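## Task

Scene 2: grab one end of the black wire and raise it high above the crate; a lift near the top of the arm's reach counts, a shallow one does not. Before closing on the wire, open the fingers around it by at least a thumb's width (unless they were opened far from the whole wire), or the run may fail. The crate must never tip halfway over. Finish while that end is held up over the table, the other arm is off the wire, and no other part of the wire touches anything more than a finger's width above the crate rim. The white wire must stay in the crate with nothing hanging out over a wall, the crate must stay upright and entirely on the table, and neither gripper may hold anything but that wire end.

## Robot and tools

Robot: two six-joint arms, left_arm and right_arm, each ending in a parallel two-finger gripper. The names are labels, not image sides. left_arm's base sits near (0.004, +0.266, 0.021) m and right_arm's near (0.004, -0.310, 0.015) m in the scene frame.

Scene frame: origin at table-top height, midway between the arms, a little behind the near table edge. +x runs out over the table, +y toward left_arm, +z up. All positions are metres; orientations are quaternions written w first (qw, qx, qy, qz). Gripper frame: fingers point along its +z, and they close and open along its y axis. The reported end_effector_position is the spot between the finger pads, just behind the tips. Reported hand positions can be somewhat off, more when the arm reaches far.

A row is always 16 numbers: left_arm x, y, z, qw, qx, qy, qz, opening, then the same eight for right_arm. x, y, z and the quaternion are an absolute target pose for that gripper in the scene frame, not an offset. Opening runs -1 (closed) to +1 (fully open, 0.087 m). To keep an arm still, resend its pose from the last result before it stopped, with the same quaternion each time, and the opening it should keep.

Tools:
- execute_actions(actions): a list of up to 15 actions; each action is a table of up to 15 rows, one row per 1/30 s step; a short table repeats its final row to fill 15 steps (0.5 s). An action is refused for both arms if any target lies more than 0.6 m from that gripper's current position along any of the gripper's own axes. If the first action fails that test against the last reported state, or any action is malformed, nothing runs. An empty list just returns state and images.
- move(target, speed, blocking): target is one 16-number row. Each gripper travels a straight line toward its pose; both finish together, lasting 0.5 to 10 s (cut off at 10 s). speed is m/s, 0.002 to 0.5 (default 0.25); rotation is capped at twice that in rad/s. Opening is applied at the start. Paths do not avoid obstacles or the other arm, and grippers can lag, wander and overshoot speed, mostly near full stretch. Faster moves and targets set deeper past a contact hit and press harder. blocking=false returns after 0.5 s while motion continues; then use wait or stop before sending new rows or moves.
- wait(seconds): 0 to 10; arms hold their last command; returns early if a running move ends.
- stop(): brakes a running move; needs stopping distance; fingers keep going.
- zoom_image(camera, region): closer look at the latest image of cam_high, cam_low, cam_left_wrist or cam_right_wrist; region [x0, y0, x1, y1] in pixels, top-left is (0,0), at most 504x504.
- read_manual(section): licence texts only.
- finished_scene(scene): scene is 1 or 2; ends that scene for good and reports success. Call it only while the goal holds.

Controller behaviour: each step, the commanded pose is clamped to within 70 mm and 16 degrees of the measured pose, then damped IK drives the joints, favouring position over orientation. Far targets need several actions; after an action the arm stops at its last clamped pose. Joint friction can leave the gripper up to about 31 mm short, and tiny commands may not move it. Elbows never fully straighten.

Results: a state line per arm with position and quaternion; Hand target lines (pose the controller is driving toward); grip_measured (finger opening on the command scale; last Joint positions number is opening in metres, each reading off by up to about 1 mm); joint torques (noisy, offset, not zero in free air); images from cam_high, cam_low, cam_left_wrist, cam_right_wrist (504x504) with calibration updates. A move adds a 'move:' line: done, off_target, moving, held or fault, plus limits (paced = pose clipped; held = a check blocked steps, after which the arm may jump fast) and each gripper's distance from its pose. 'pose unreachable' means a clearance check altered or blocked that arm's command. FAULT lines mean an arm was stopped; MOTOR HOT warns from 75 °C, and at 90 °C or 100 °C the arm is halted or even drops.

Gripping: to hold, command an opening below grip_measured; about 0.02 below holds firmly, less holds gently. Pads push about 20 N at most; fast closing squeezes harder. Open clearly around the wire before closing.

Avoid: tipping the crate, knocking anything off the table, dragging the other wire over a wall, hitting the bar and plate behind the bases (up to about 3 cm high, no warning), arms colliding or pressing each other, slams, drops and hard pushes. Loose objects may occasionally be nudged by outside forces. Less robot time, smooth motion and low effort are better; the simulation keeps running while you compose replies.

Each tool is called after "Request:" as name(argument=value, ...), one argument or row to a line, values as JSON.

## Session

Request:
execute_actions(
  actions=[],
)

Scene clock: 0.00 s.
left_arm: end_effector_position=(+0.3087, +0.4422, +0.2249) grip_measured=+1.000 end_effector_quat_wxyz=(+0.306, -0.341, +0.840, -0.289) | right_arm: end_effector_position=(+0.1733, -0.3238, +0.1377) grip_measured=+0.989 end_effector_quat_wxyz=(+0.002, -0.686, +0.727, -0.011)
Joint positions: left_arm=[ 0.87   1.681  1.544 -1.088  0.815 -0.021  0.087] | right_arm=[ 0.067  1.147  0.988 -1.378 -0.03  -1.416  0.087]
Joint velocities: left_arm=[-0.007 -0.017 -0.002 -0.007 -0.051  0.037  0.   ] | right_arm=[-0.012  0.002  0.012 -0.066 -0.007 -0.007  0.001]
Joint torques (N m, as the arm reports them, + toward a larger angle): no reading
Motor temperatures (°C, as the motors report them): left_arm=[32 34 33 32 32 32] | right_arm=[33 37 34 33 33 31]
Hand target (left_arm): +0.309, +0.442, +0.225; +0.306, -0.341, +0.840, -0.289
Hand target (right_arm): +0.173, -0.324, +0.138; -0.002, +0.686, -0.727, +0.011
camera_calibration (this result's frames):
cam_left_wrist: T_world_to_cam=[[0.403014, -0.590199, 0.699461, -0.0213016], [-0.914922, -0.278427, 0.292225, 0.360505], [0.0222778, -0.757723, -0.652196, 0.612566], [0, 0, 0, 1]] pos_world=[0.324772, 0.551957, 0.309064]
cam_right_wrist: T_world_to_cam=[[0.99788, -0.0540868, 0.0362021, -0.203776], [-0.0625369, -0.642708, 0.763555, -0.281941], [-0.0180309, -0.7642, -0.644727, -0.0163218], [0, 0, 0, 1]] pos_world=[0.185418, -0.204701, 0.212132]

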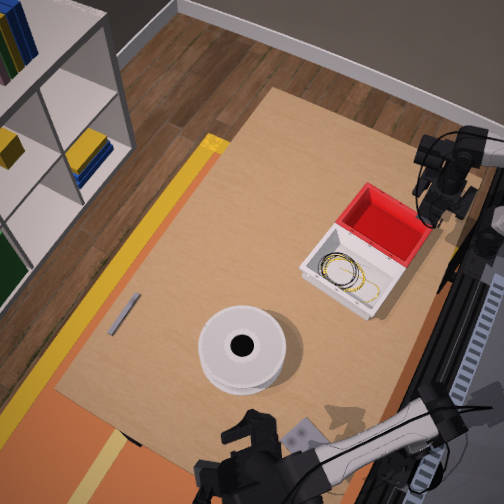

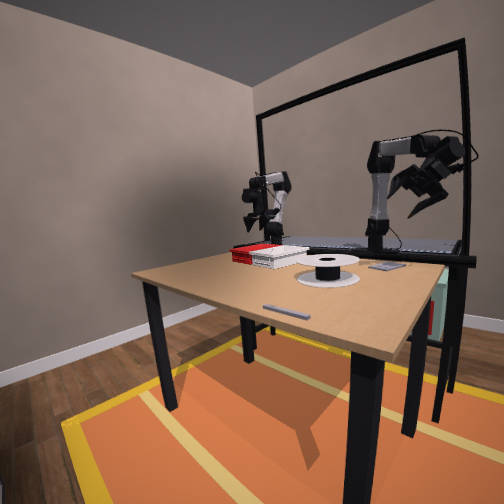

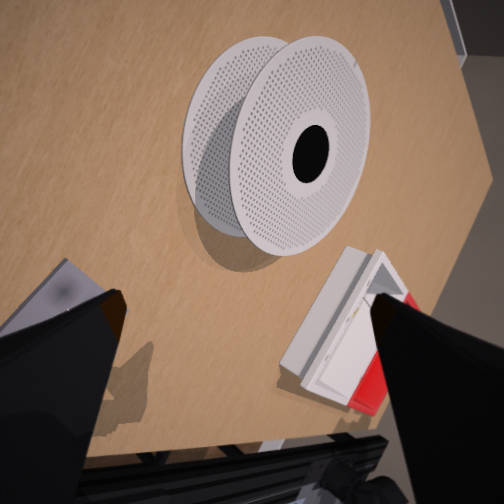

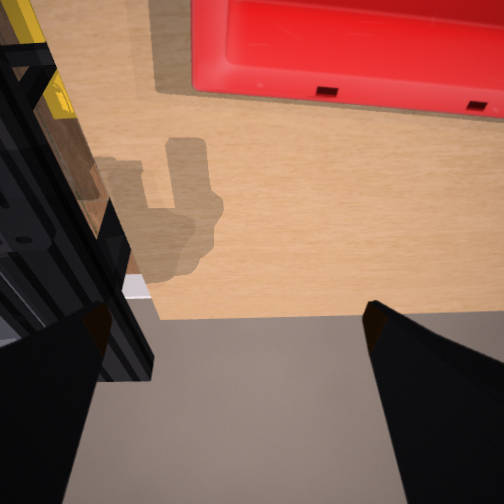

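Request:
zoom_image(
  camera="cam_high",
  region=[290, 215, 420, 325],
)

Request:
move(
  target=[0.3087,0.4422,0.2249,0.306,-0.341,0.84,-0.289,1,0.27,-0.1,0.16,0.39,-0.31,0.855,0.14,1],
)

Region (290, 215, 420, 325) of cam_high's 504x504 image, scaled by 3.877, with more detail than that image has; it fills the top 426 rows of this view, and the rest is white.

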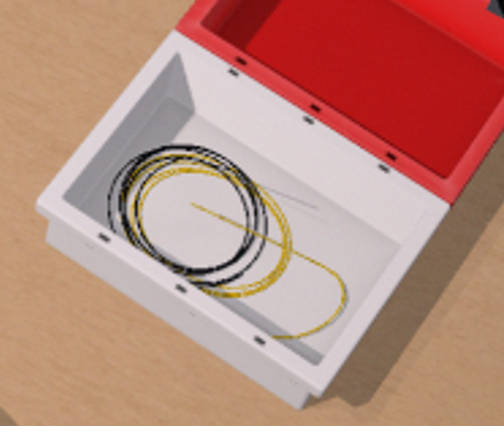

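Scene clock: 5.60 s.
left_arm: end_effector_position=(+0.3087, +0.4422, +0.2249) grip_measured=+1.000 end_effector_quat_wxyz=(+0.306, -0.341, +0.840, -0.289) | right_arm: end_effector_position=(+0.2732, -0.1012, +0.1692) grip_measured=+0.989 end_effector_quat_wxyz=(+0.393, -0.313, +0.853, +0.140)
Joint positions: left_arm=[ 0.87   1.681  1.544 -1.088  0.815 -0.021  0.087] | right_arm=[ 0.575  1.154  0.914 -0.434 -0.089 -0.044  0.087]
Joint velocities: left_arm=[-0.017  0.002  0.002 -0.022  0.051 -0.022  0.   ] | right_arm=[-0.007  0.002 -0.007  0.037  0.007 -0.051 -0.001]
Joint torques (N m, as the arm reports them, + toward a larger angle): left_arm=[ 0.21 -8.55  7.79  0.77  0.42  0.14] | right_arm=[ 0.71 -3.73  4.89  1.99  0.02  0.11]
Motor temperatures (°C, as the motors report them): left_arm=[32 36 33 32 32 32] | right_arm=[33 36 35 33 33 31]
Hand target (left_arm): +0.309, +0.442, +0.225; +0.306, -0.341, +0.840, -0.289
Hand target (right_arm): +0.271, -0.101, +0.164; +0.391, -0.309, +0.855, +0.139
Off the commanded pose (left_arm): 0.000 m, 0 deg.
Off the commanded pose (right_arm): 0.010 m, 1 deg.
move: done
camera_calibration (this result's frames):
cam_left_wrist: T_world_to_cam=[[0.403014, -0.590199, 0.699461, -0.0213016], [-0.914922, -0.278427, 0.292225, 0.360505], [0.0222778, -0.757723, -0.652196, 0.612566], [0, 0, 0, 1]] pos_world=[0.324772, 0.551957, 0.309064]
cam_right_wrist: T_world_to_cam=[[0.63628, -0.771182, 0.0206644, -0.263762], [-0.771298, -0.636466, -0.00336695, 0.1673], [0.0157487, -0.0137961, -0.999781, 0.302689], [0, 0, 0, 1]] pos_world=[0.292097, -0.0927521, 0.308636]

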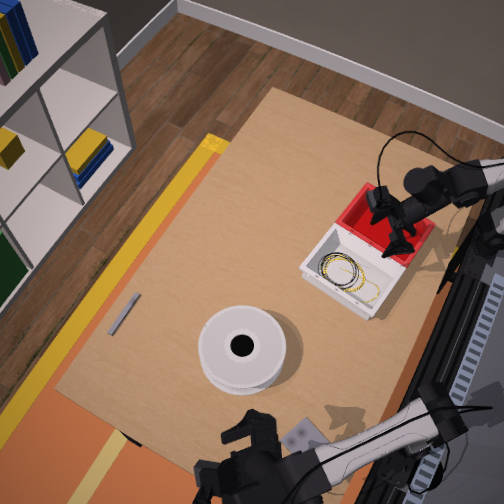

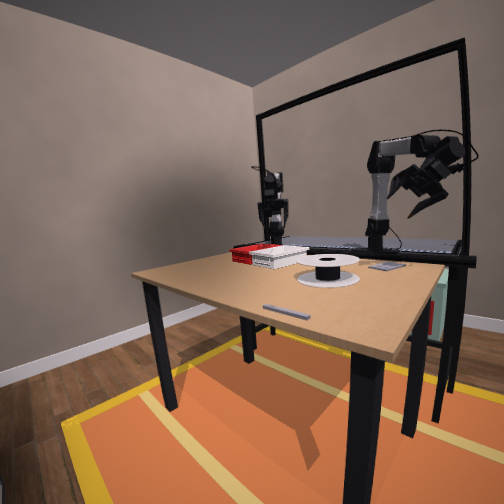

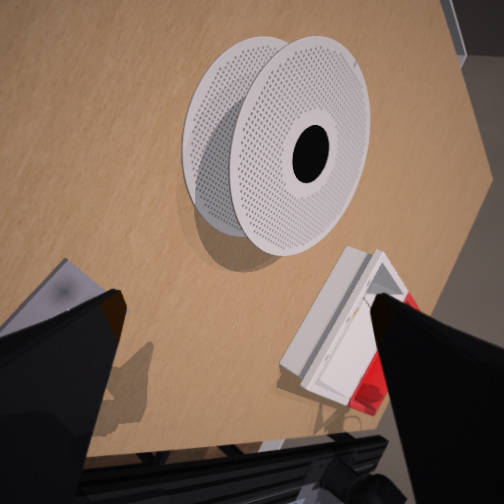

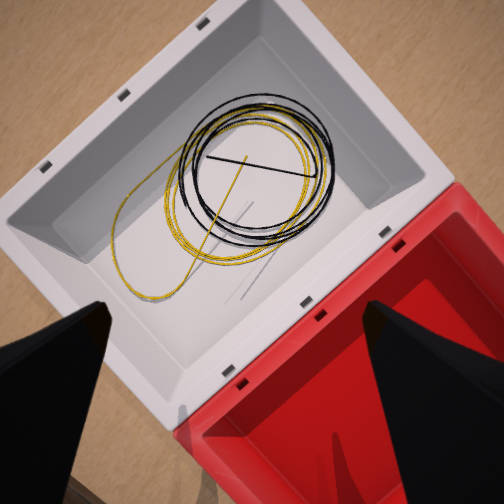

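Request:
move(
  target=[0.3087,0.4422,0.2249,0.306,-0.341,0.84,-0.289,1,0.315,-0.03,0.12,0,-0.89,0.45,0,-0.2],
)

Scene clock: 13.37 s.
left_arm: end_effector_position=(+0.3087, +0.4422, +0.2249) grip_measured=+1.000 end_effector_quat_wxyz=(+0.306, -0.341, +0.840, -0.289) | right_arm: end_effector_position=(+0.3153, -0.0308, +0.1120) grip_measured=-0.200 end_effector_quat_wxyz=(-0.002, +0.889, -0.458, -0.014)
Joint positions: left_arm=[ 0.87   1.681  1.544 -1.088  0.815 -0.021  0.087] | right_arm=[ 0.772  2.128  1.998 -1.402 -0.051 -1.388  0.035]
Joint velocities: left_arm=[-0.012 -0.012  0.002 -0.037  0.007  0.007  0.   ] | right_arm=[-0.032 -0.002  0.007 -0.037 -0.066 -0.066  0.   ]
Joint torques (N m, as the arm reports them, + toward a larger angle): left_arm=[ 0.22 -8.53  7.75  0.77  0.42  0.14] | right_arm=[ 0.41 -9.55  6.82  0.26 -0.05 -0.03]
Motor temperatures (°C, as the motors report them): left_arm=[32 37 34 32 32 32] | right_arm=[33 37 36 34 33 31]
Hand target (left_arm): +0.309, +0.442, +0.225; +0.306, -0.341, +0.840, -0.289
Hand target (right_arm): +0.317, -0.029, +0.118; -0.004, +0.893, -0.450, -0.008
Off the commanded pose (left_arm): 0.000 m, 0 deg.
Off the commanded pose (right_arm): 0.008 m, 2 deg.
move: done
camera_calibration (this result's frames):
cam_left_wrist: T_world_to_cam=[[0.403014, -0.590199, 0.699461, -0.0213016], [-0.914922, -0.278427, 0.292225, 0.360505], [0.0222778, -0.757723, -0.652196, 0.612566], [0, 0, 0, 1]] pos_world=[0.324772, 0.551957, 0.309064]
cam_right_wrist: T_world_to_cam=[[0.812692, 0.582639, 0.0079185, -0.247505], [0.388076, -0.551343, 0.738524, -0.201607], [0.434659, -0.59712, -0.674181, 0.0592504], [0, 0, 0, 1]] pos_world=[0.25363, 0.0684313, 0.190797]

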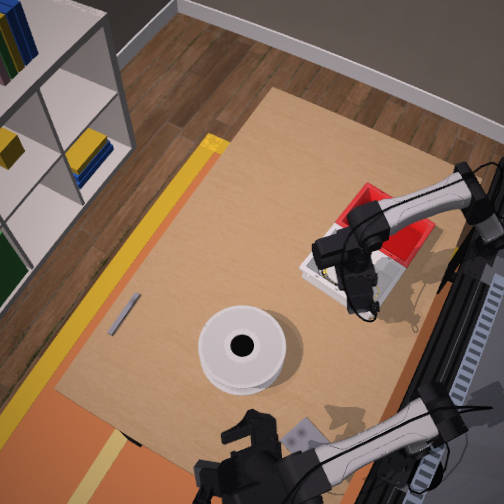

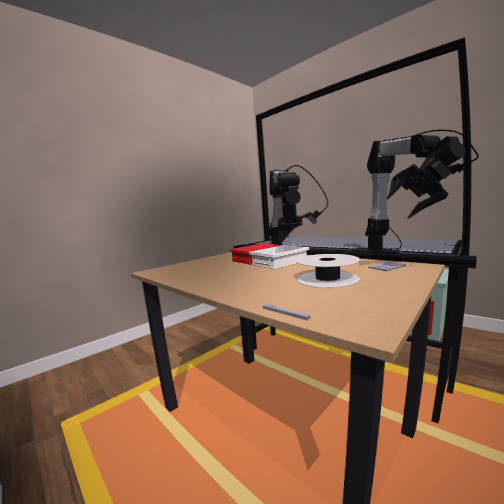

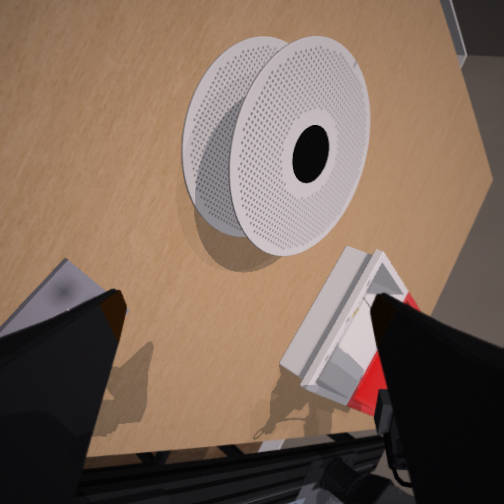

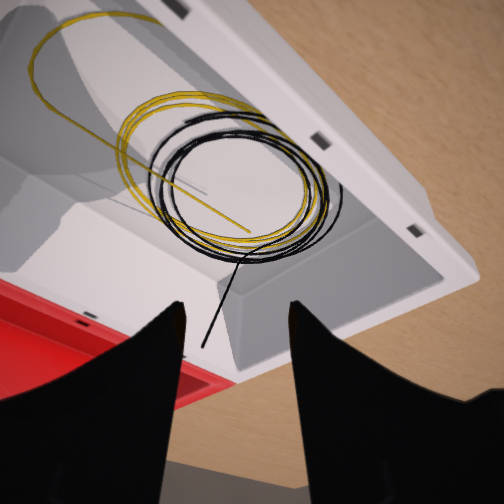

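Request:
move(
  target=[0.3087,0.4422,0.2249,0.306,-0.341,0.84,-0.289,1,0.318,-0.045,0.15,0,-0.89,0.45,0,0],
  speed=0.1,
)

Request:
move(
  target=[0.3087,0.4422,0.2249,0.306,-0.341,0.84,-0.289,1,0.324,-0.063,0.09,0,-0.89,0.45,0,0],
  speed=0.06,
)

Request:
move(
  target=[0.3087,0.4422,0.2249,0.306,-0.341,0.84,-0.289,1,0.324,-0.063,0.09,0,-0.89,0.45,0,-1],
)

Request:
move(
  target=[0.3087,0.4422,0.2249,0.306,-0.341,0.84,-0.289,1,0.324,-0.063,0.19,0,-0.6,0.8,0,-1],
  speed=0.1,
)

Scene clock: 23.30 s.
left_arm: end_effector_position=(+0.3087, +0.4422, +0.2249) grip_measured=+1.000 end_effector_quat_wxyz=(+0.306, -0.341, +0.840, -0.289) | right_arm: end_effector_position=(+0.3123, -0.0419, +0.1376) grip_measured=+0.000 end_effector_quat_wxyz=(+0.010, +0.892, -0.451, -0.008)
Joint positions: left_arm=[ 0.87   1.681  1.544 -1.088  0.815 -0.021  0.087] | right_arm=[ 0.765  2.114  2.074 -1.513 -0.032 -1.411  0.044]
Joint velocities: left_arm=[ 0.007  0.007 -0.002 -0.037 -0.066 -0.022  0.   ] | right_arm=[-0.012 -0.012 -0.017 -0.007 -0.037  0.007 -0.   ]
Joint torques (N m, as the arm reports them, + toward a larger angle): left_arm=[ 0.19 -8.58  7.77  0.77  0.42  0.14] | right_arm=[ -0.96 -10.62   6.53   0.17  -0.06  -0.05]
Motor temperatures (°C, as the motors report them): left_arm=[32 38 35 33 32 32] | right_arm=[33 40 38 34 33 31]
Hand target (left_arm): +0.309, +0.442, +0.225; +0.306, -0.341, +0.840, -0.289
Hand target (right_arm): +0.317, -0.045, +0.150; +0.000, +0.892, -0.451, +0.000
Off the commanded pose (left_arm): 0.000 m, 0 deg.
Off the commanded pose (right_arm): 0.014 m, 1 deg.
move: off_target (right_arm)
camera_calibration (this result's frames):
cam_left_wrist: T_world_to_cam=[[0.403014, -0.590199, 0.699461, -0.0213016], [-0.914922, -0.278427, 0.292225, 0.360505], [0.0222778, -0.757723, -0.652196, 0.612566], [0, 0, 0, 1]] pos_world=[0.324772, 0.551957, 0.309064]
cam_right_wrist: T_world_to_cam=[[0.803606, 0.595104, -0.00832701, -0.233246], [0.396644, -0.525077, 0.752973, -0.229076], [0.443725, -0.608396, -0.657999, 0.0656293], [0, 0, 0, 1]] pos_world=[0.249178, 0.0584515, 0.21373]

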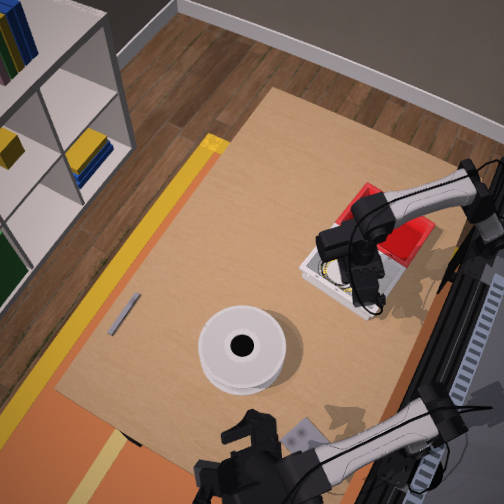

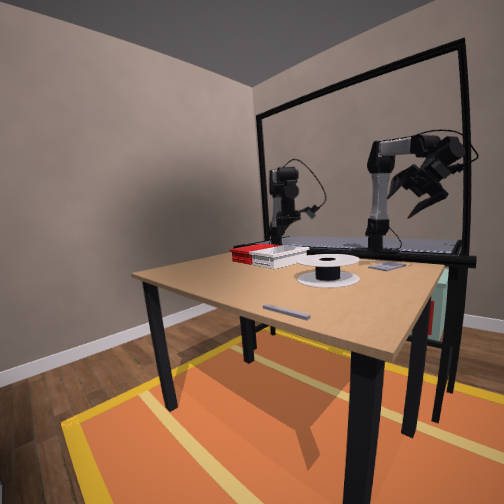

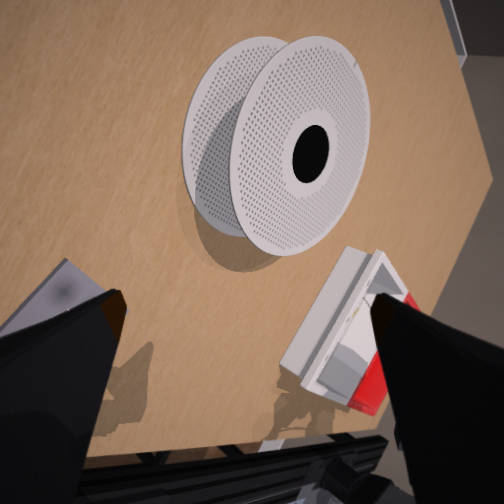

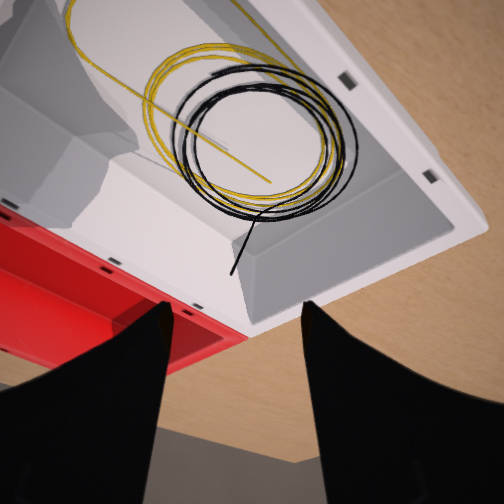

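Scene clock: 24.70 s.
left_arm: end_effector_position=(+0.3087, +0.4422, +0.2249) grip_measured=+1.000 end_effector_quat_wxyz=(+0.306, -0.341, +0.840, -0.289) | right_arm: end_effector_position=(+0.3222, -0.0566, +0.0851) grip_measured=+0.000 end_effector_quat_wxyz=(+0.004, +0.892, -0.451, -0.005)
Joint positions: left_arm=[ 0.87   1.681  1.544 -1.088  0.815 -0.021  0.087] | right_arm=[ 0.726  2.073  1.8   -1.267 -0.032 -1.45   0.044]
Joint velocities: left_arm=[-0.002 -0.012  0.007 -0.007 -0.022  0.022  0.   ] | right_arm=[-0.002  0.007 -0.022 -0.022 -0.022 -0.022  0.   ]
Joint torques (N m, as the arm reports them, + toward a larger angle): left_arm=[ 0.21 -8.58  7.77  0.77  0.42  0.14] | right_arm=[ -1.15 -11.16   3.7    0.34  -0.06  -0.05]
Motor temperatures (°C, as the motors report them): left_arm=[32 39 35 33 32 32] | right_arm=[33 41 38 34 33 31]
Hand target (left_arm): +0.309, +0.442, +0.225; +0.306, -0.341, +0.840, -0.289
Hand target (right_arm): +0.324, -0.063, +0.090; +0.001, +0.892, -0.451, +0.001
Off the commanded pose (left_arm): 0.000 m, 0 deg.
Off the commanded pose (right_arm): 0.008 m, 1 deg.
move: done
camera_calibration (this result's frames):
cam_left_wrist: T_world_to_cam=[[0.403014, -0.590199, 0.699461, -0.0213016], [-0.914922, -0.278427, 0.292225, 0.360505], [0.0222778, -0.757723, -0.652196, 0.612566], [0, 0, 0, 1]] pos_world=[0.324772, 0.551957, 0.309064]
cam_right_wrist: T_world_to_cam=[[0.803406, 0.595406, 0.00556298, -0.234012], [0.388688, -0.531505, 0.752612, -0.198951], [0.451066, -0.60249, -0.658441, 0.0158011], [0, 0, 0, 1]] pos_world=[0.258209, 0.0431087, 0.161439]

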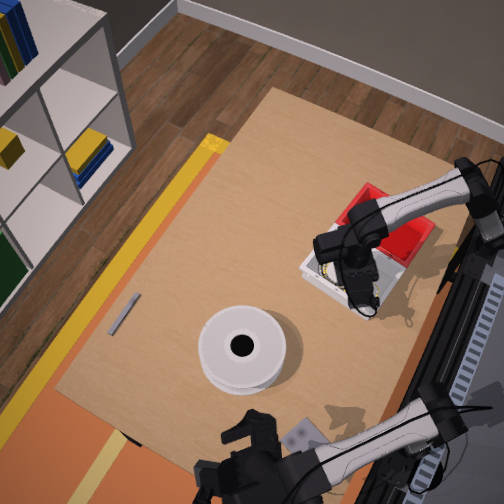

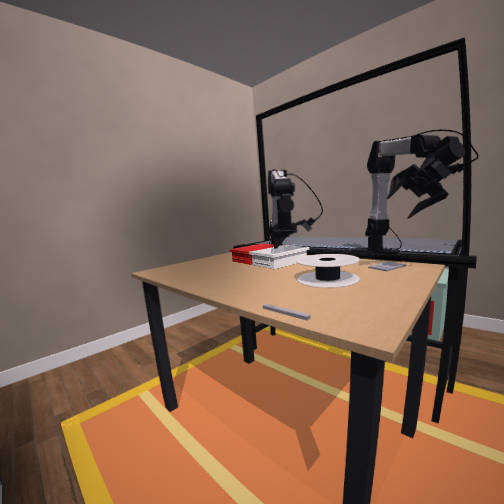

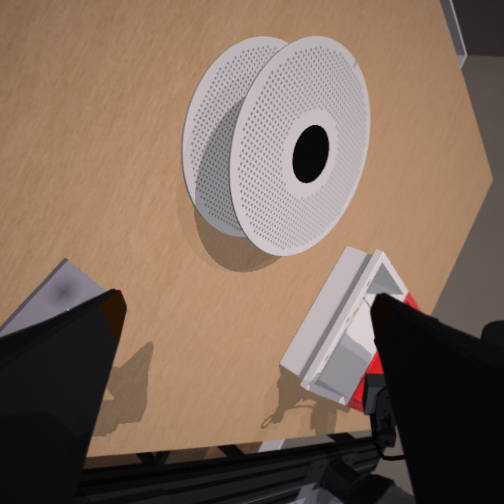

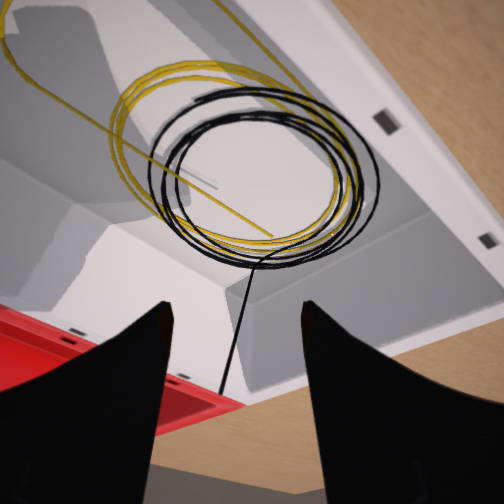

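Scene clock: 25.40 s.
left_arm: end_effector_position=(+0.3087, +0.4422, +0.2249) grip_measured=+1.000 end_effector_quat_wxyz=(+0.306, -0.341, +0.840, -0.289) | right_arm: end_effector_position=(+0.3226, -0.0563, +0.0851) grip_measured=-1.000 end_effector_quat_wxyz=(+0.003, +0.893, -0.451, -0.004)
Joint positions: left_arm=[ 0.87   1.681  1.544 -1.088  0.815 -0.021  0.087] | right_arm=[ 0.726  2.073  1.8   -1.265 -0.032 -1.45   0.   ]
Joint velocities: left_arm=[ 0.002 -0.002 -0.012 -0.066  0.037 -0.051  0.   ] | right_arm=[ 0.017 -0.007 -0.002  0.051  0.022 -0.081  0.   ]
Joint torques (N m, as the arm reports them, + toward a larger angle): left_arm=[ 0.21 -8.58  7.77  0.76  0.42  0.14] | right_arm=[ -1.07 -11.15   3.59   0.35  -0.04  -0.04]
Motor temperatures (°C, as the motors report them): left_arm=[32 39 35 33 32 32] | right_arm=[33 41 38 34 33 31]
Hand target (left_arm): +0.309, +0.442, +0.225; +0.306, -0.341, +0.840, -0.289
Hand target (right_arm): +0.324, -0.063, +0.090; +0.000, +0.892, -0.451, +0.000
Off the commanded pose (left_arm): 0.000 m, 0 deg.
Off the commanded pose (right_arm): 0.008 m, 1 deg.
move: done
camera_calibration (this result's frames):
cam_left_wrist: T_world_to_cam=[[0.403014, -0.590199, 0.699461, -0.0213016], [-0.914922, -0.278427, 0.292225, 0.360505], [0.0222778, -0.757723, -0.652196, 0.612566], [0, 0, 0, 1]] pos_world=[0.324772, 0.551957, 0.309064]
cam_right_wrist: T_world_to_cam=[[0.803141, 0.595743, 0.00745835, -0.234559], [0.387873, -0.532325, 0.752452, -0.198671], [0.452238, -0.601432, -0.658605, 0.0155272], [0, 0, 0, 1]] pos_world=[0.258421, 0.0433181, 0.161466]

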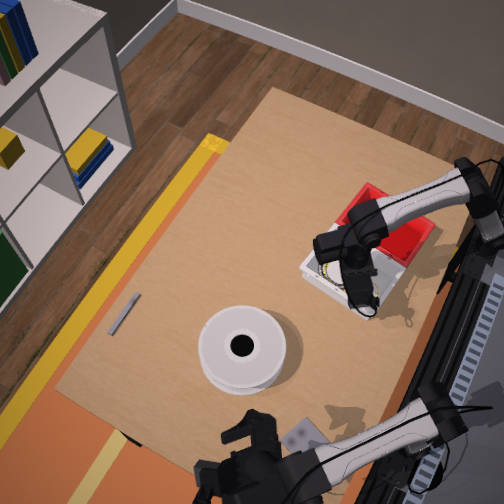

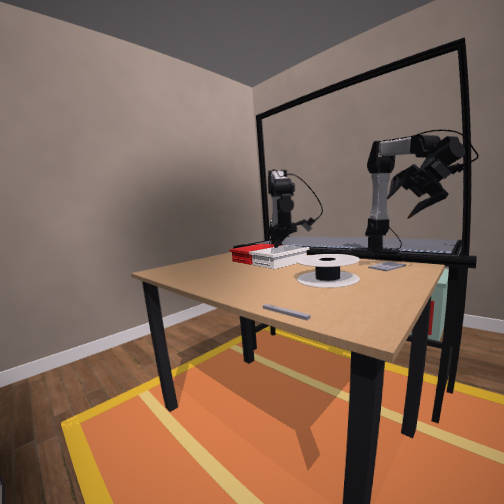

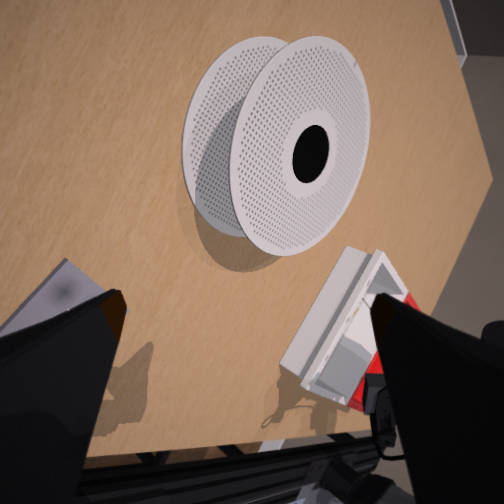

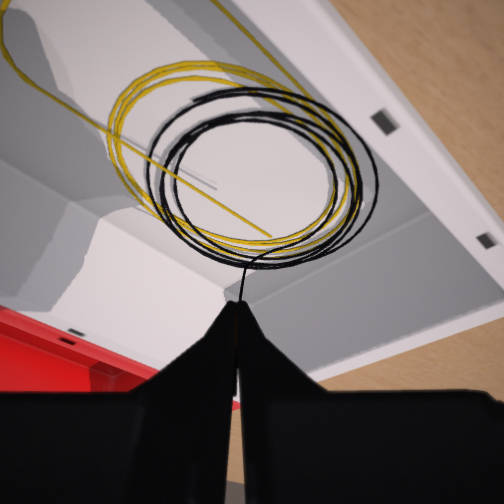

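Scene clock: 30.40 s.
left_arm: end_effector_position=(+0.3087, +0.4422, +0.2249) grip_measured=+1.000 end_effector_quat_wxyz=(+0.306, -0.341, +0.840, -0.289) | right_arm: end_effector_position=(+0.3196, -0.0600, +0.1754) grip_measured=-1.000 end_effector_quat_wxyz=(+0.053, -0.613, +0.789, +0.002)
Joint positions: left_arm=[ 0.87   1.681  1.544 -1.088  0.815 -0.021  0.087] | right_arm=[ 0.677  2.114  2.233 -1.543 -0.026 -0.611  0.   ]
Joint velocities: left_arm=[ 0.002 -0.002 -0.012  0.051 -0.007  0.022  0.   ] | right_arm=[-0.002 -0.002 -0.002  0.037 -0.051  0.095  0.   ]
Joint torques (N m, as the arm reports them, + toward a larger angle): left_arm=[ 0.2  -8.57  7.77  0.77  0.43  0.15] | right_arm=[ -1.12 -11.15   6.66   0.51   0.02   0.13]
Motor temperatures (°C, as the motors report them): left_arm=[32 39 36 33 32 32] | right_arm=[33 43 39 34 33 31]
Hand target (left_arm): +0.309, +0.442, +0.225; +0.306, -0.341, +0.840, -0.289
Hand target (right_arm): +0.323, -0.065, +0.189; +0.070, -0.602, +0.796, -0.002
Off the commanded pose (left_arm): 0.000 m, 0 deg.
Off the commanded pose (right_arm): 0.016 m, 6 deg.
joint sent to its limit (right arm) — the command would take joint 4 (wrist pitch) past its lower limit, so that joint was sent only as far as its limit.
move: off_target (right_arm)
camera_calibration (this result's frames):
cam_left_wrist: T_world_to_cam=[[0.403014, -0.590199, 0.699461, -0.0213016], [-0.914922, -0.278427, 0.292225, 0.360505], [0.0222778, -0.757723, -0.652196, 0.612566], [0, 0, 0, 1]] pos_world=[0.324772, 0.551957, 0.309064]
cam_right_wrist: T_world_to_cam=[[0.965609, -0.247427, 0.0798748, -0.34587], [-0.232021, -0.681393, 0.694169, -0.0679985], [-0.11733, -0.688828, -0.715367, 0.26085], [0, 0, 0, 1]] pos_world=[0.348803, 0.0477699, 0.261432]

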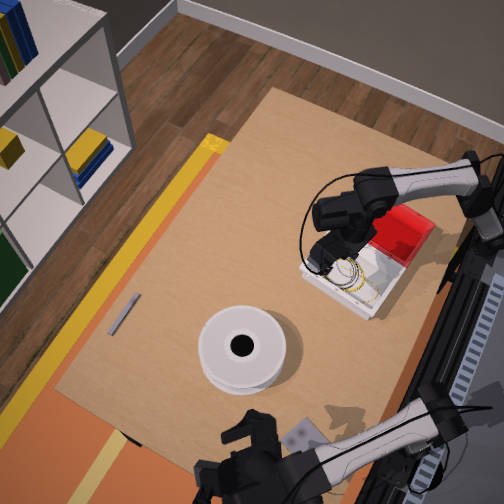

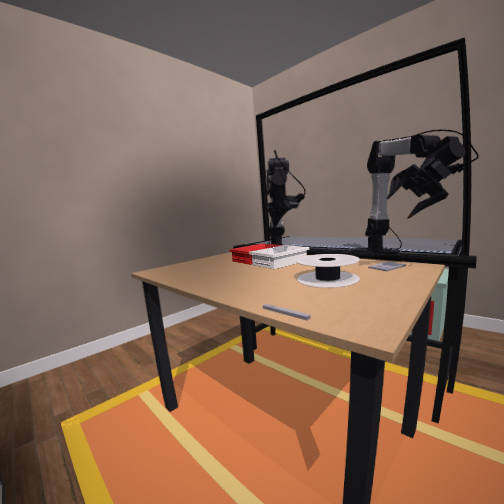

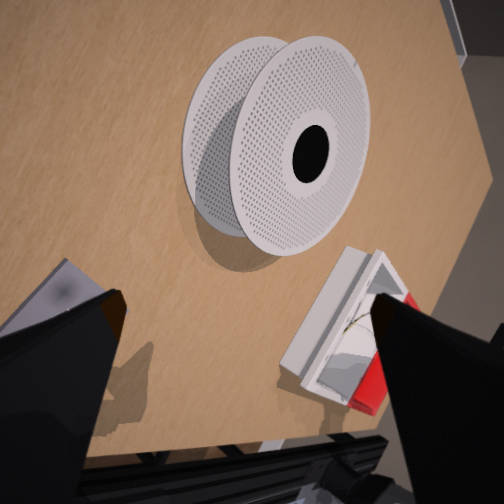

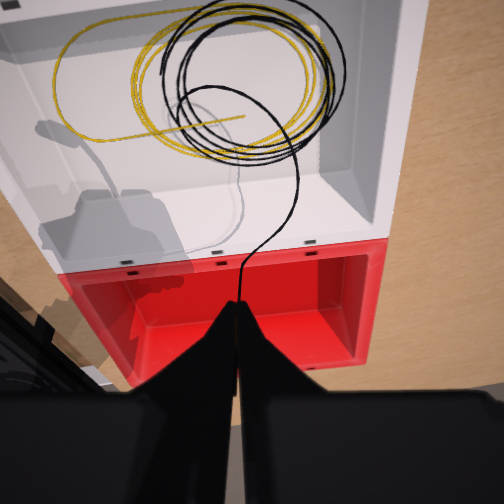

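Held. Pull toward +x to slip off the yellow tip.

Request:
move(
  target=[0.3087,0.4422,0.2249,0.306,-0.341,0.84,-0.289,1,0.38,-0.06,0.42,0.475,-0.27,0.82,0.155,-1],
  speed=0.09,
)

Request:
zoom_image(
  camera="cam_high",
  region=[270, 170, 430, 330],
)

Scene clock: 41.20 s.
left_arm: end_effector_position=(+0.3087, +0.4422, +0.2249) grip_measured=+1.000 end_effector_quat_wxyz=(+0.306, -0.341, +0.840, -0.289) | right_arm: end_effector_position=(+0.3764, -0.0568, +0.4037) grip_measured=-1.000 end_effector_quat_wxyz=(+0.453, -0.288, +0.831, +0.145)
Joint positions: left_arm=[ 0.87   1.681  1.544 -1.088  0.815 -0.021  0.087] | right_arm=[ 0.497  1.852  2.541 -1.234 -0.118 -0.059  0.   ]
Joint velocities: left_arm=[-0.012  0.002  0.007 -0.11  -0.022 -0.066  0.   ] | right_arm=[ 0.012 -0.007 -0.002  0.007 -0.007 -0.007  0.   ]
Joint torques (N m, as the arm reports them, + toward a larger angle): left_arm=[ 0.25 -8.6   7.79  0.77  0.42  0.15] | right_arm=[-1.09 -8.34  5.94  2.1   0.05  0.14]
Motor temperatures (°C, as the motors report them): left_arm=[32 40 36 33 32 32] | right_arm=[33 45 40 34 33 31]
Hand target (left_arm): +0.309, +0.442, +0.225; +0.306, -0.341, +0.840, -0.289
Hand target (right_arm): +0.376, -0.064, +0.423; +0.479, -0.273, +0.821, +0.147
Off the commanded pose (left_arm): 0.000 m, 0 deg.
Off the commanded pose (right_arm): 0.017 m, 4 deg.
move: off_target (right_arm)
camera_calibration (this result's frames):
cam_left_wrist: T_world_to_cam=[[0.403014, -0.590199, 0.699461, -0.0213016], [-0.914922, -0.278427, 0.292225, 0.360505], [0.0222778, -0.757723, -0.652196, 0.612566], [0, 0, 0, 1]] pos_world=[0.324772, 0.551957, 0.309064]
cam_right_wrist: T_world_to_cam=[[0.600586, -0.798953, 0.0311527, -0.292386], [-0.789609, -0.598789, -0.134047, 0.337789], [0.125751, 0.0559084, -0.990485, 0.494841], [0, 0, 0, 1]] pos_world=[0.380097, -0.0590043, 0.544521]

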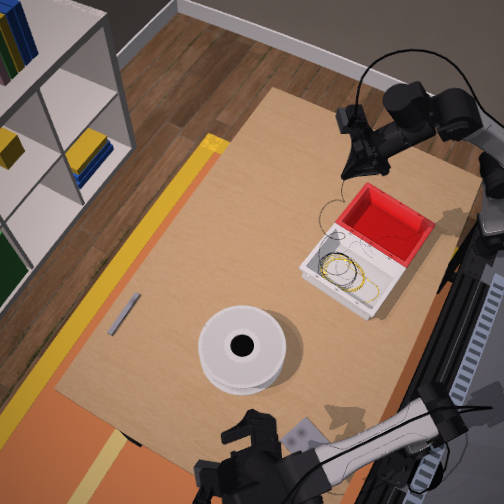

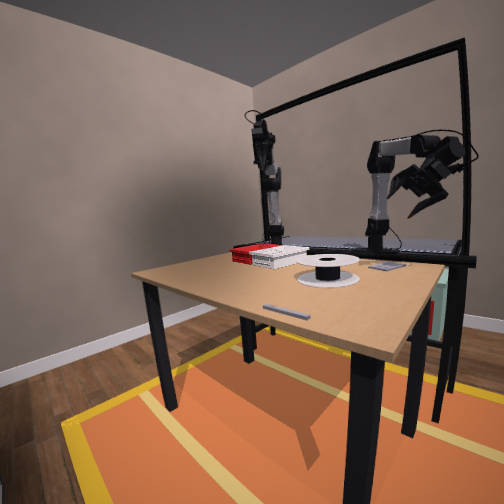

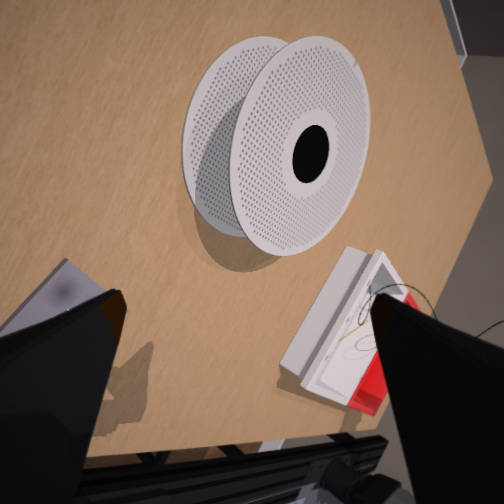

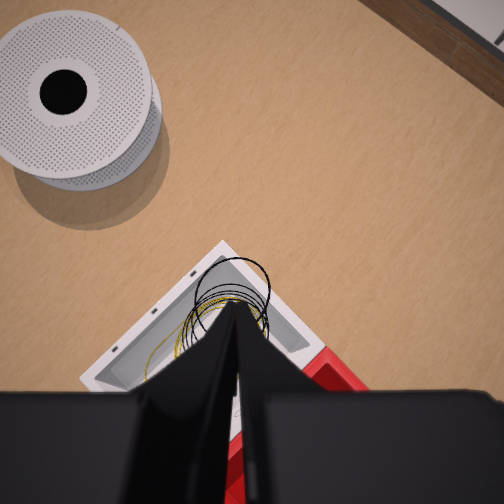

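Region (270, 170, 430, 330) of cam_high's 504x504 image, scaled by 3.150, with more detail than that image has.

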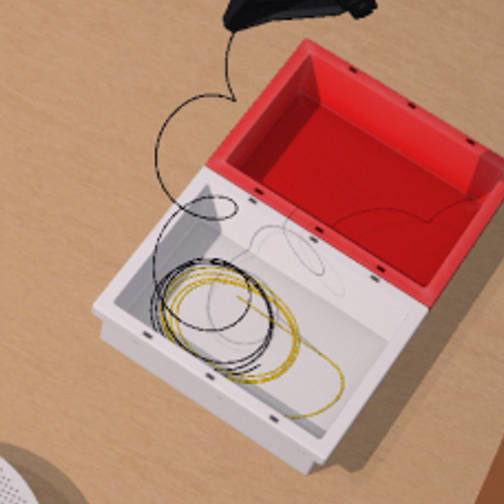

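Request:
move(
  target=[0.3087,0.4422,0.2249,0.306,-0.341,0.84,-0.289,1,0.34,-0.11,0.72,0.83,-0.14,0.48,0.24,-1],
  speed=0.09,
)

Request:
zoom_image(
  camera="cam_high",
  region=[230, 30, 504, 330],
)

Request:
zoom_image(
  camera="cam_low",
  region=[160, 60, 380, 280],
)

Scene clock: 50.00 s.
left_arm: end_effector_position=(+0.3087, +0.4422, +0.2249) grip_measured=+1.000 end_effector_quat_wxyz=(+0.306, -0.341, +0.840, -0.289) | right_arm: end_effector_position=(+0.3359, -0.1048, +0.7127) grip_measured=-1.000 end_effector_quat_wxyz=(+0.829, -0.149, +0.485, +0.234)
Joint positions: left_arm=[ 0.87   1.681  1.544 -1.088  0.815 -0.021  0.087] | right_arm=[ 0.398  1.758  2.839 -0.535 -0.108  0.08   0.   ]
Joint velocities: left_arm=[-0.002  0.002  0.007 -0.11   0.007  0.051  0.   ] | right_arm=[ 0.012  0.012  0.027 -0.007  0.007 -0.037  0.   ]
Joint torques (N m, as the arm reports them, + toward a larger angle): left_arm=[ 0.21 -8.6   7.78  0.77  0.42  0.15] | right_arm=[-1.04 -3.99  4.01  1.61  0.05  0.12]
Motor temperatures (°C, as the motors report them): left_arm=[32 41 37 33 32 32] | right_arm=[33 45 40 36 33 31]
Hand target (left_arm): +0.309, +0.442, +0.225; +0.306, -0.341, +0.840, -0.289
Hand target (right_arm): +0.333, -0.112, +0.720; +0.836, -0.139, +0.477, +0.232
Off the commanded pose (left_arm): 0.000 m, 0 deg.
Off the commanded pose (right_arm): 0.010 m, 1 deg.
elbow stopped short (right arm): the move would have taken joint 3 (elbow) straighter than the controller allows; a more bent joint 3 avoids this.
move: done
camera_calibration (this result's frames):
cam_left_wrist: T_world_to_cam=[[0.403014, -0.590199, 0.699461, -0.0213016], [-0.914922, -0.278427, 0.292225, 0.360505], [0.0222778, -0.757723, -0.652196, 0.612566], [0, 0, 0, 1]] pos_world=[0.324772, 0.551957, 0.309064]
cam_right_wrist: T_world_to_cam=[[0.518668, -0.854836, 0.0154169, -0.283204], [-0.2856, -0.190226, -0.93928, 0.765874], [0.805863, 0.482772, -0.342805, 0.163439], [0, 0, 0, 1]] pos_world=[0.233913, -0.175308, 0.779764]

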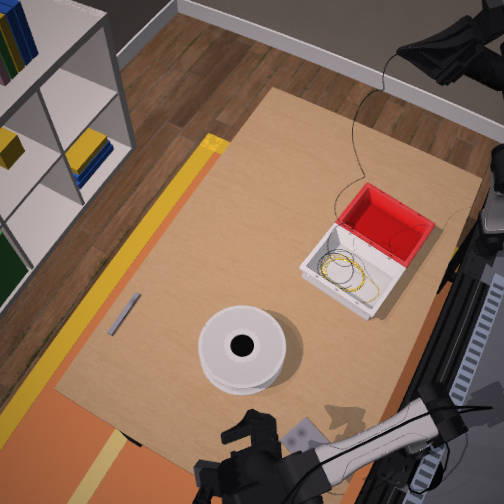

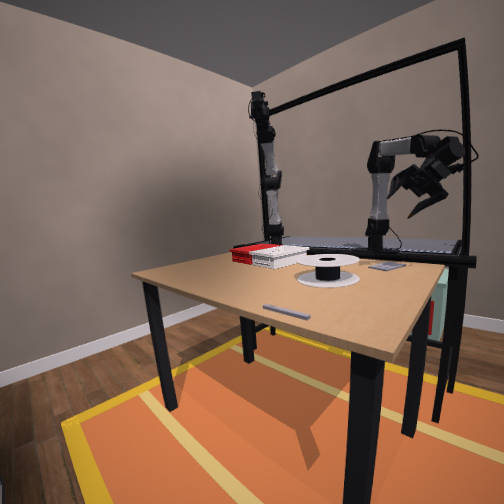

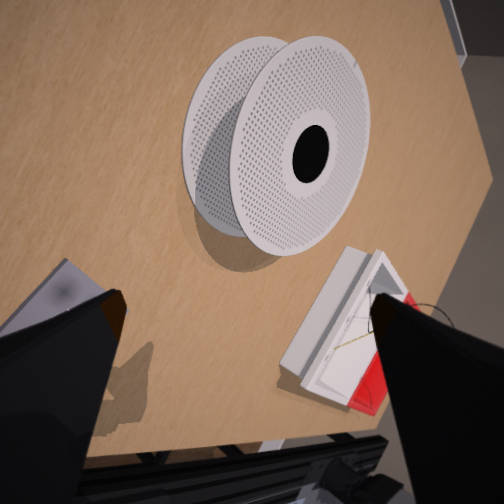

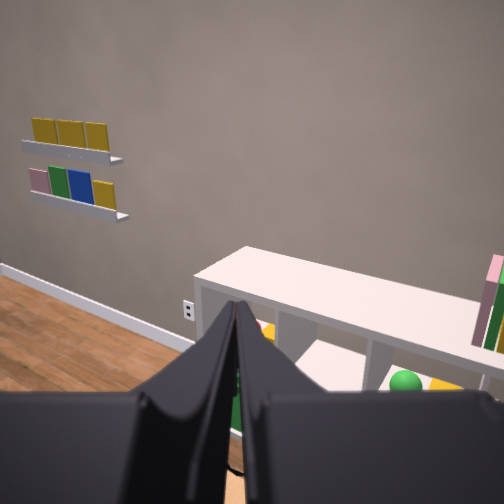

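Region (230, 30, 504, 330) of cam_high's 504x504 image, scaled by 1.680, with more detail than that image has; it fills the left 460 columns of this view, and the rest is white.

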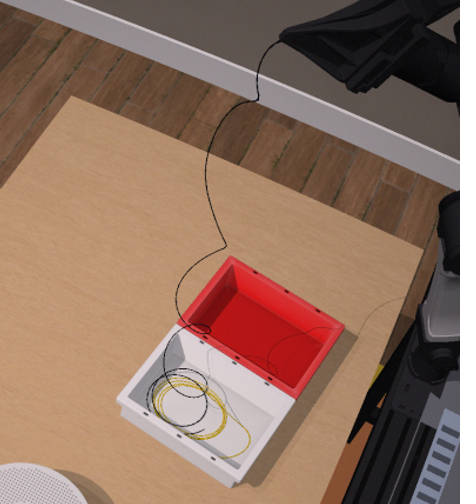

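Region (160, 60, 380, 280) of cam_low's 504x504 image, scaled by 2.291, with more detail than that image has.

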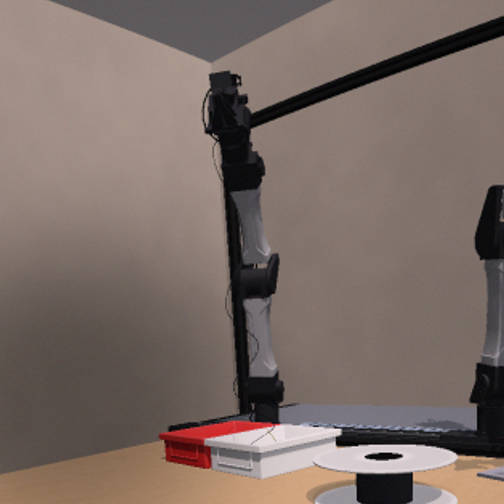

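Yellow tip is being lifted near rim level; shift +x to free it.

Request:
move(
  target=[0.3087,0.4422,0.2249,0.306,-0.341,0.84,-0.289,1,0.41,-0.1,0.7,0.88,-0.1,0.41,0.21,-1],
  speed=0.06,
)

Request:
zoom_image(
  camera="cam_high",
  region=[280, 190, 420, 330],
)

Request:
zoom_image(
  camera="cam_low",
  region=[220, 190, 320, 280],
)

Scene clock: 57.80 s.
left_arm: end_effector_position=(+0.3087, +0.4422, +0.2249) grip_measured=+1.000 end_effector_quat_wxyz=(+0.306, -0.341, +0.840, -0.289) | right_arm: end_effector_position=(+0.4049, -0.0951, +0.7006) grip_measured=-1.000 end_effector_quat_wxyz=(+0.877, -0.105, +0.414, +0.220)
Joint positions: left_arm=[ 0.87   1.681  1.544 -1.088  0.815 -0.021  0.087] | right_arm=[ 0.382  1.695  2.315  0.102 -0.04   0.08   0.   ]
Joint velocities: left_arm=[ 0.007  0.007  0.007  0.007 -0.007 -0.007  0.   ] | right_arm=[-0.012  0.012 -0.012 -0.022  0.022  0.007  0.   ]
Joint torques (N m, as the arm reports them, + toward a larger angle): left_arm=[ 0.2  -8.56  7.76  0.76  0.42  0.14] | right_arm=[-1.12 -5.52  3.04  1.49  0.07 -0.04]
Motor temperatures (°C, as the motors report them): left_arm=[32 41 37 33 32 32] | right_arm=[33 44 39 36 33 31]
Hand target (left_arm): +0.309, +0.442, +0.225; +0.306, -0.341, +0.840, -0.289
Hand target (right_arm): +0.409, -0.101, +0.700; +0.881, -0.100, +0.412, +0.209
Off the commanded pose (left_arm): 0.000 m, 0 deg.
Off the commanded pose (right_arm): 0.007 m, 1 deg.
move: done
camera_calibration (this result's frames):
cam_left_wrist: T_world_to_cam=[[0.403014, -0.590199, 0.699461, -0.0213016], [-0.914922, -0.278427, 0.292225, 0.360505], [0.0222778, -0.757723, -0.652196, 0.612566], [0, 0, 0, 1]] pos_world=[0.324772, 0.551957, 0.309064]
cam_right_wrist: T_world_to_cam=[[0.459752, -0.888023, -0.0066113, -0.274287], [-0.152465, -0.0715967, -0.985712, 0.766008], [0.874861, 0.454192, -0.168309, -0.0539186], [0, 0, 0, 1]] pos_world=[0.290065, -0.16424, 0.744175]

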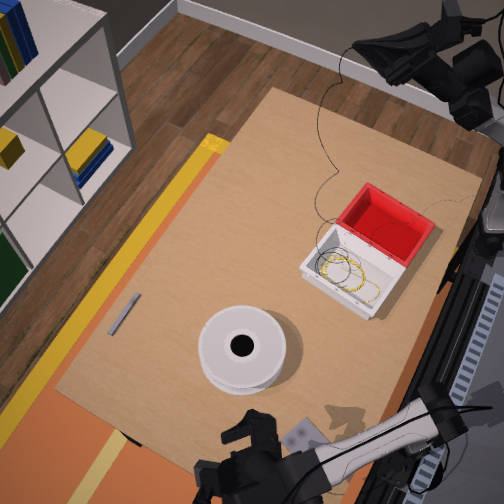

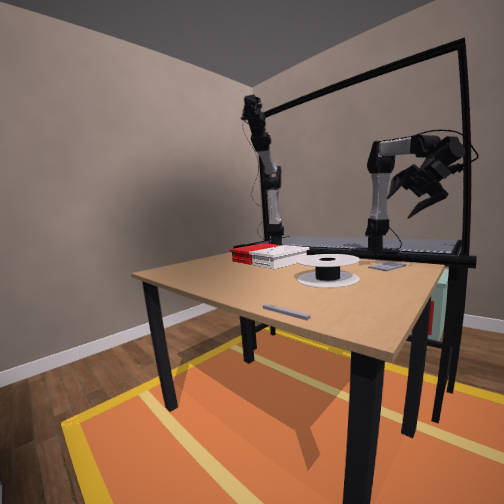

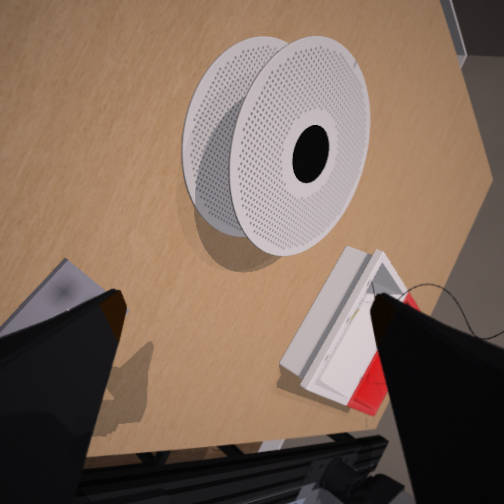

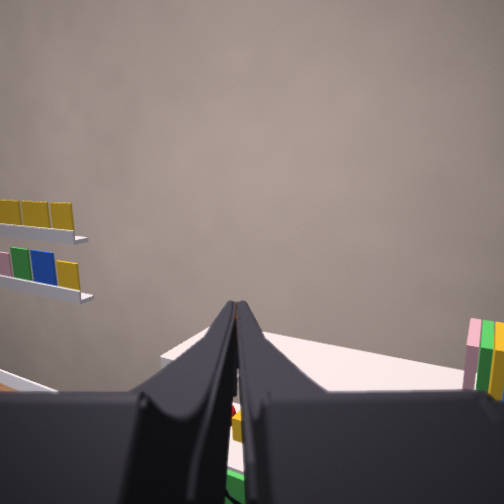

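Region (280, 190, 420, 330) of cam_high's 504x504 image, scaled by 3.600, with more detail than that image has.

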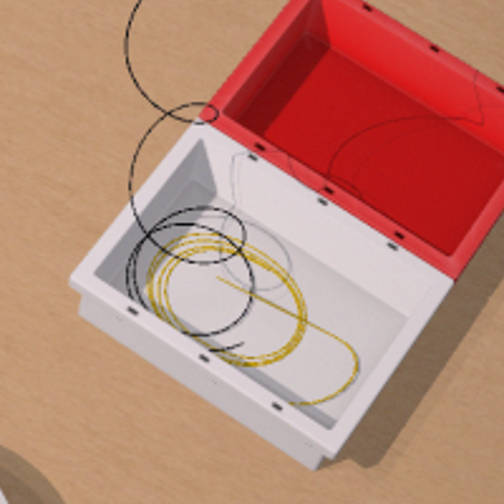

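Region (220, 190, 320, 280) of cam_low's 504x504 image, scaled by 5.040, with more detail than that image has; it fills the top 454 rows of this view, and the rest is white.

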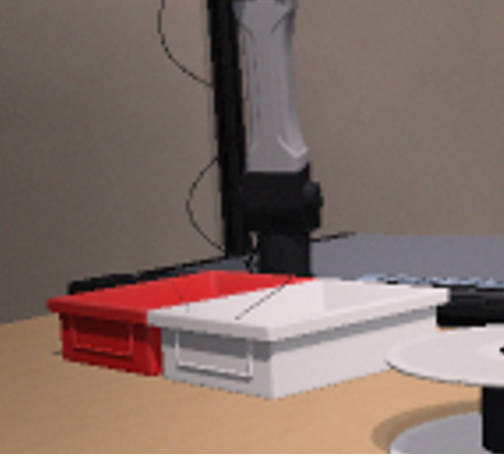

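Request:
finished_scene(
  scene=2,
)

The scene is finished: the task was done.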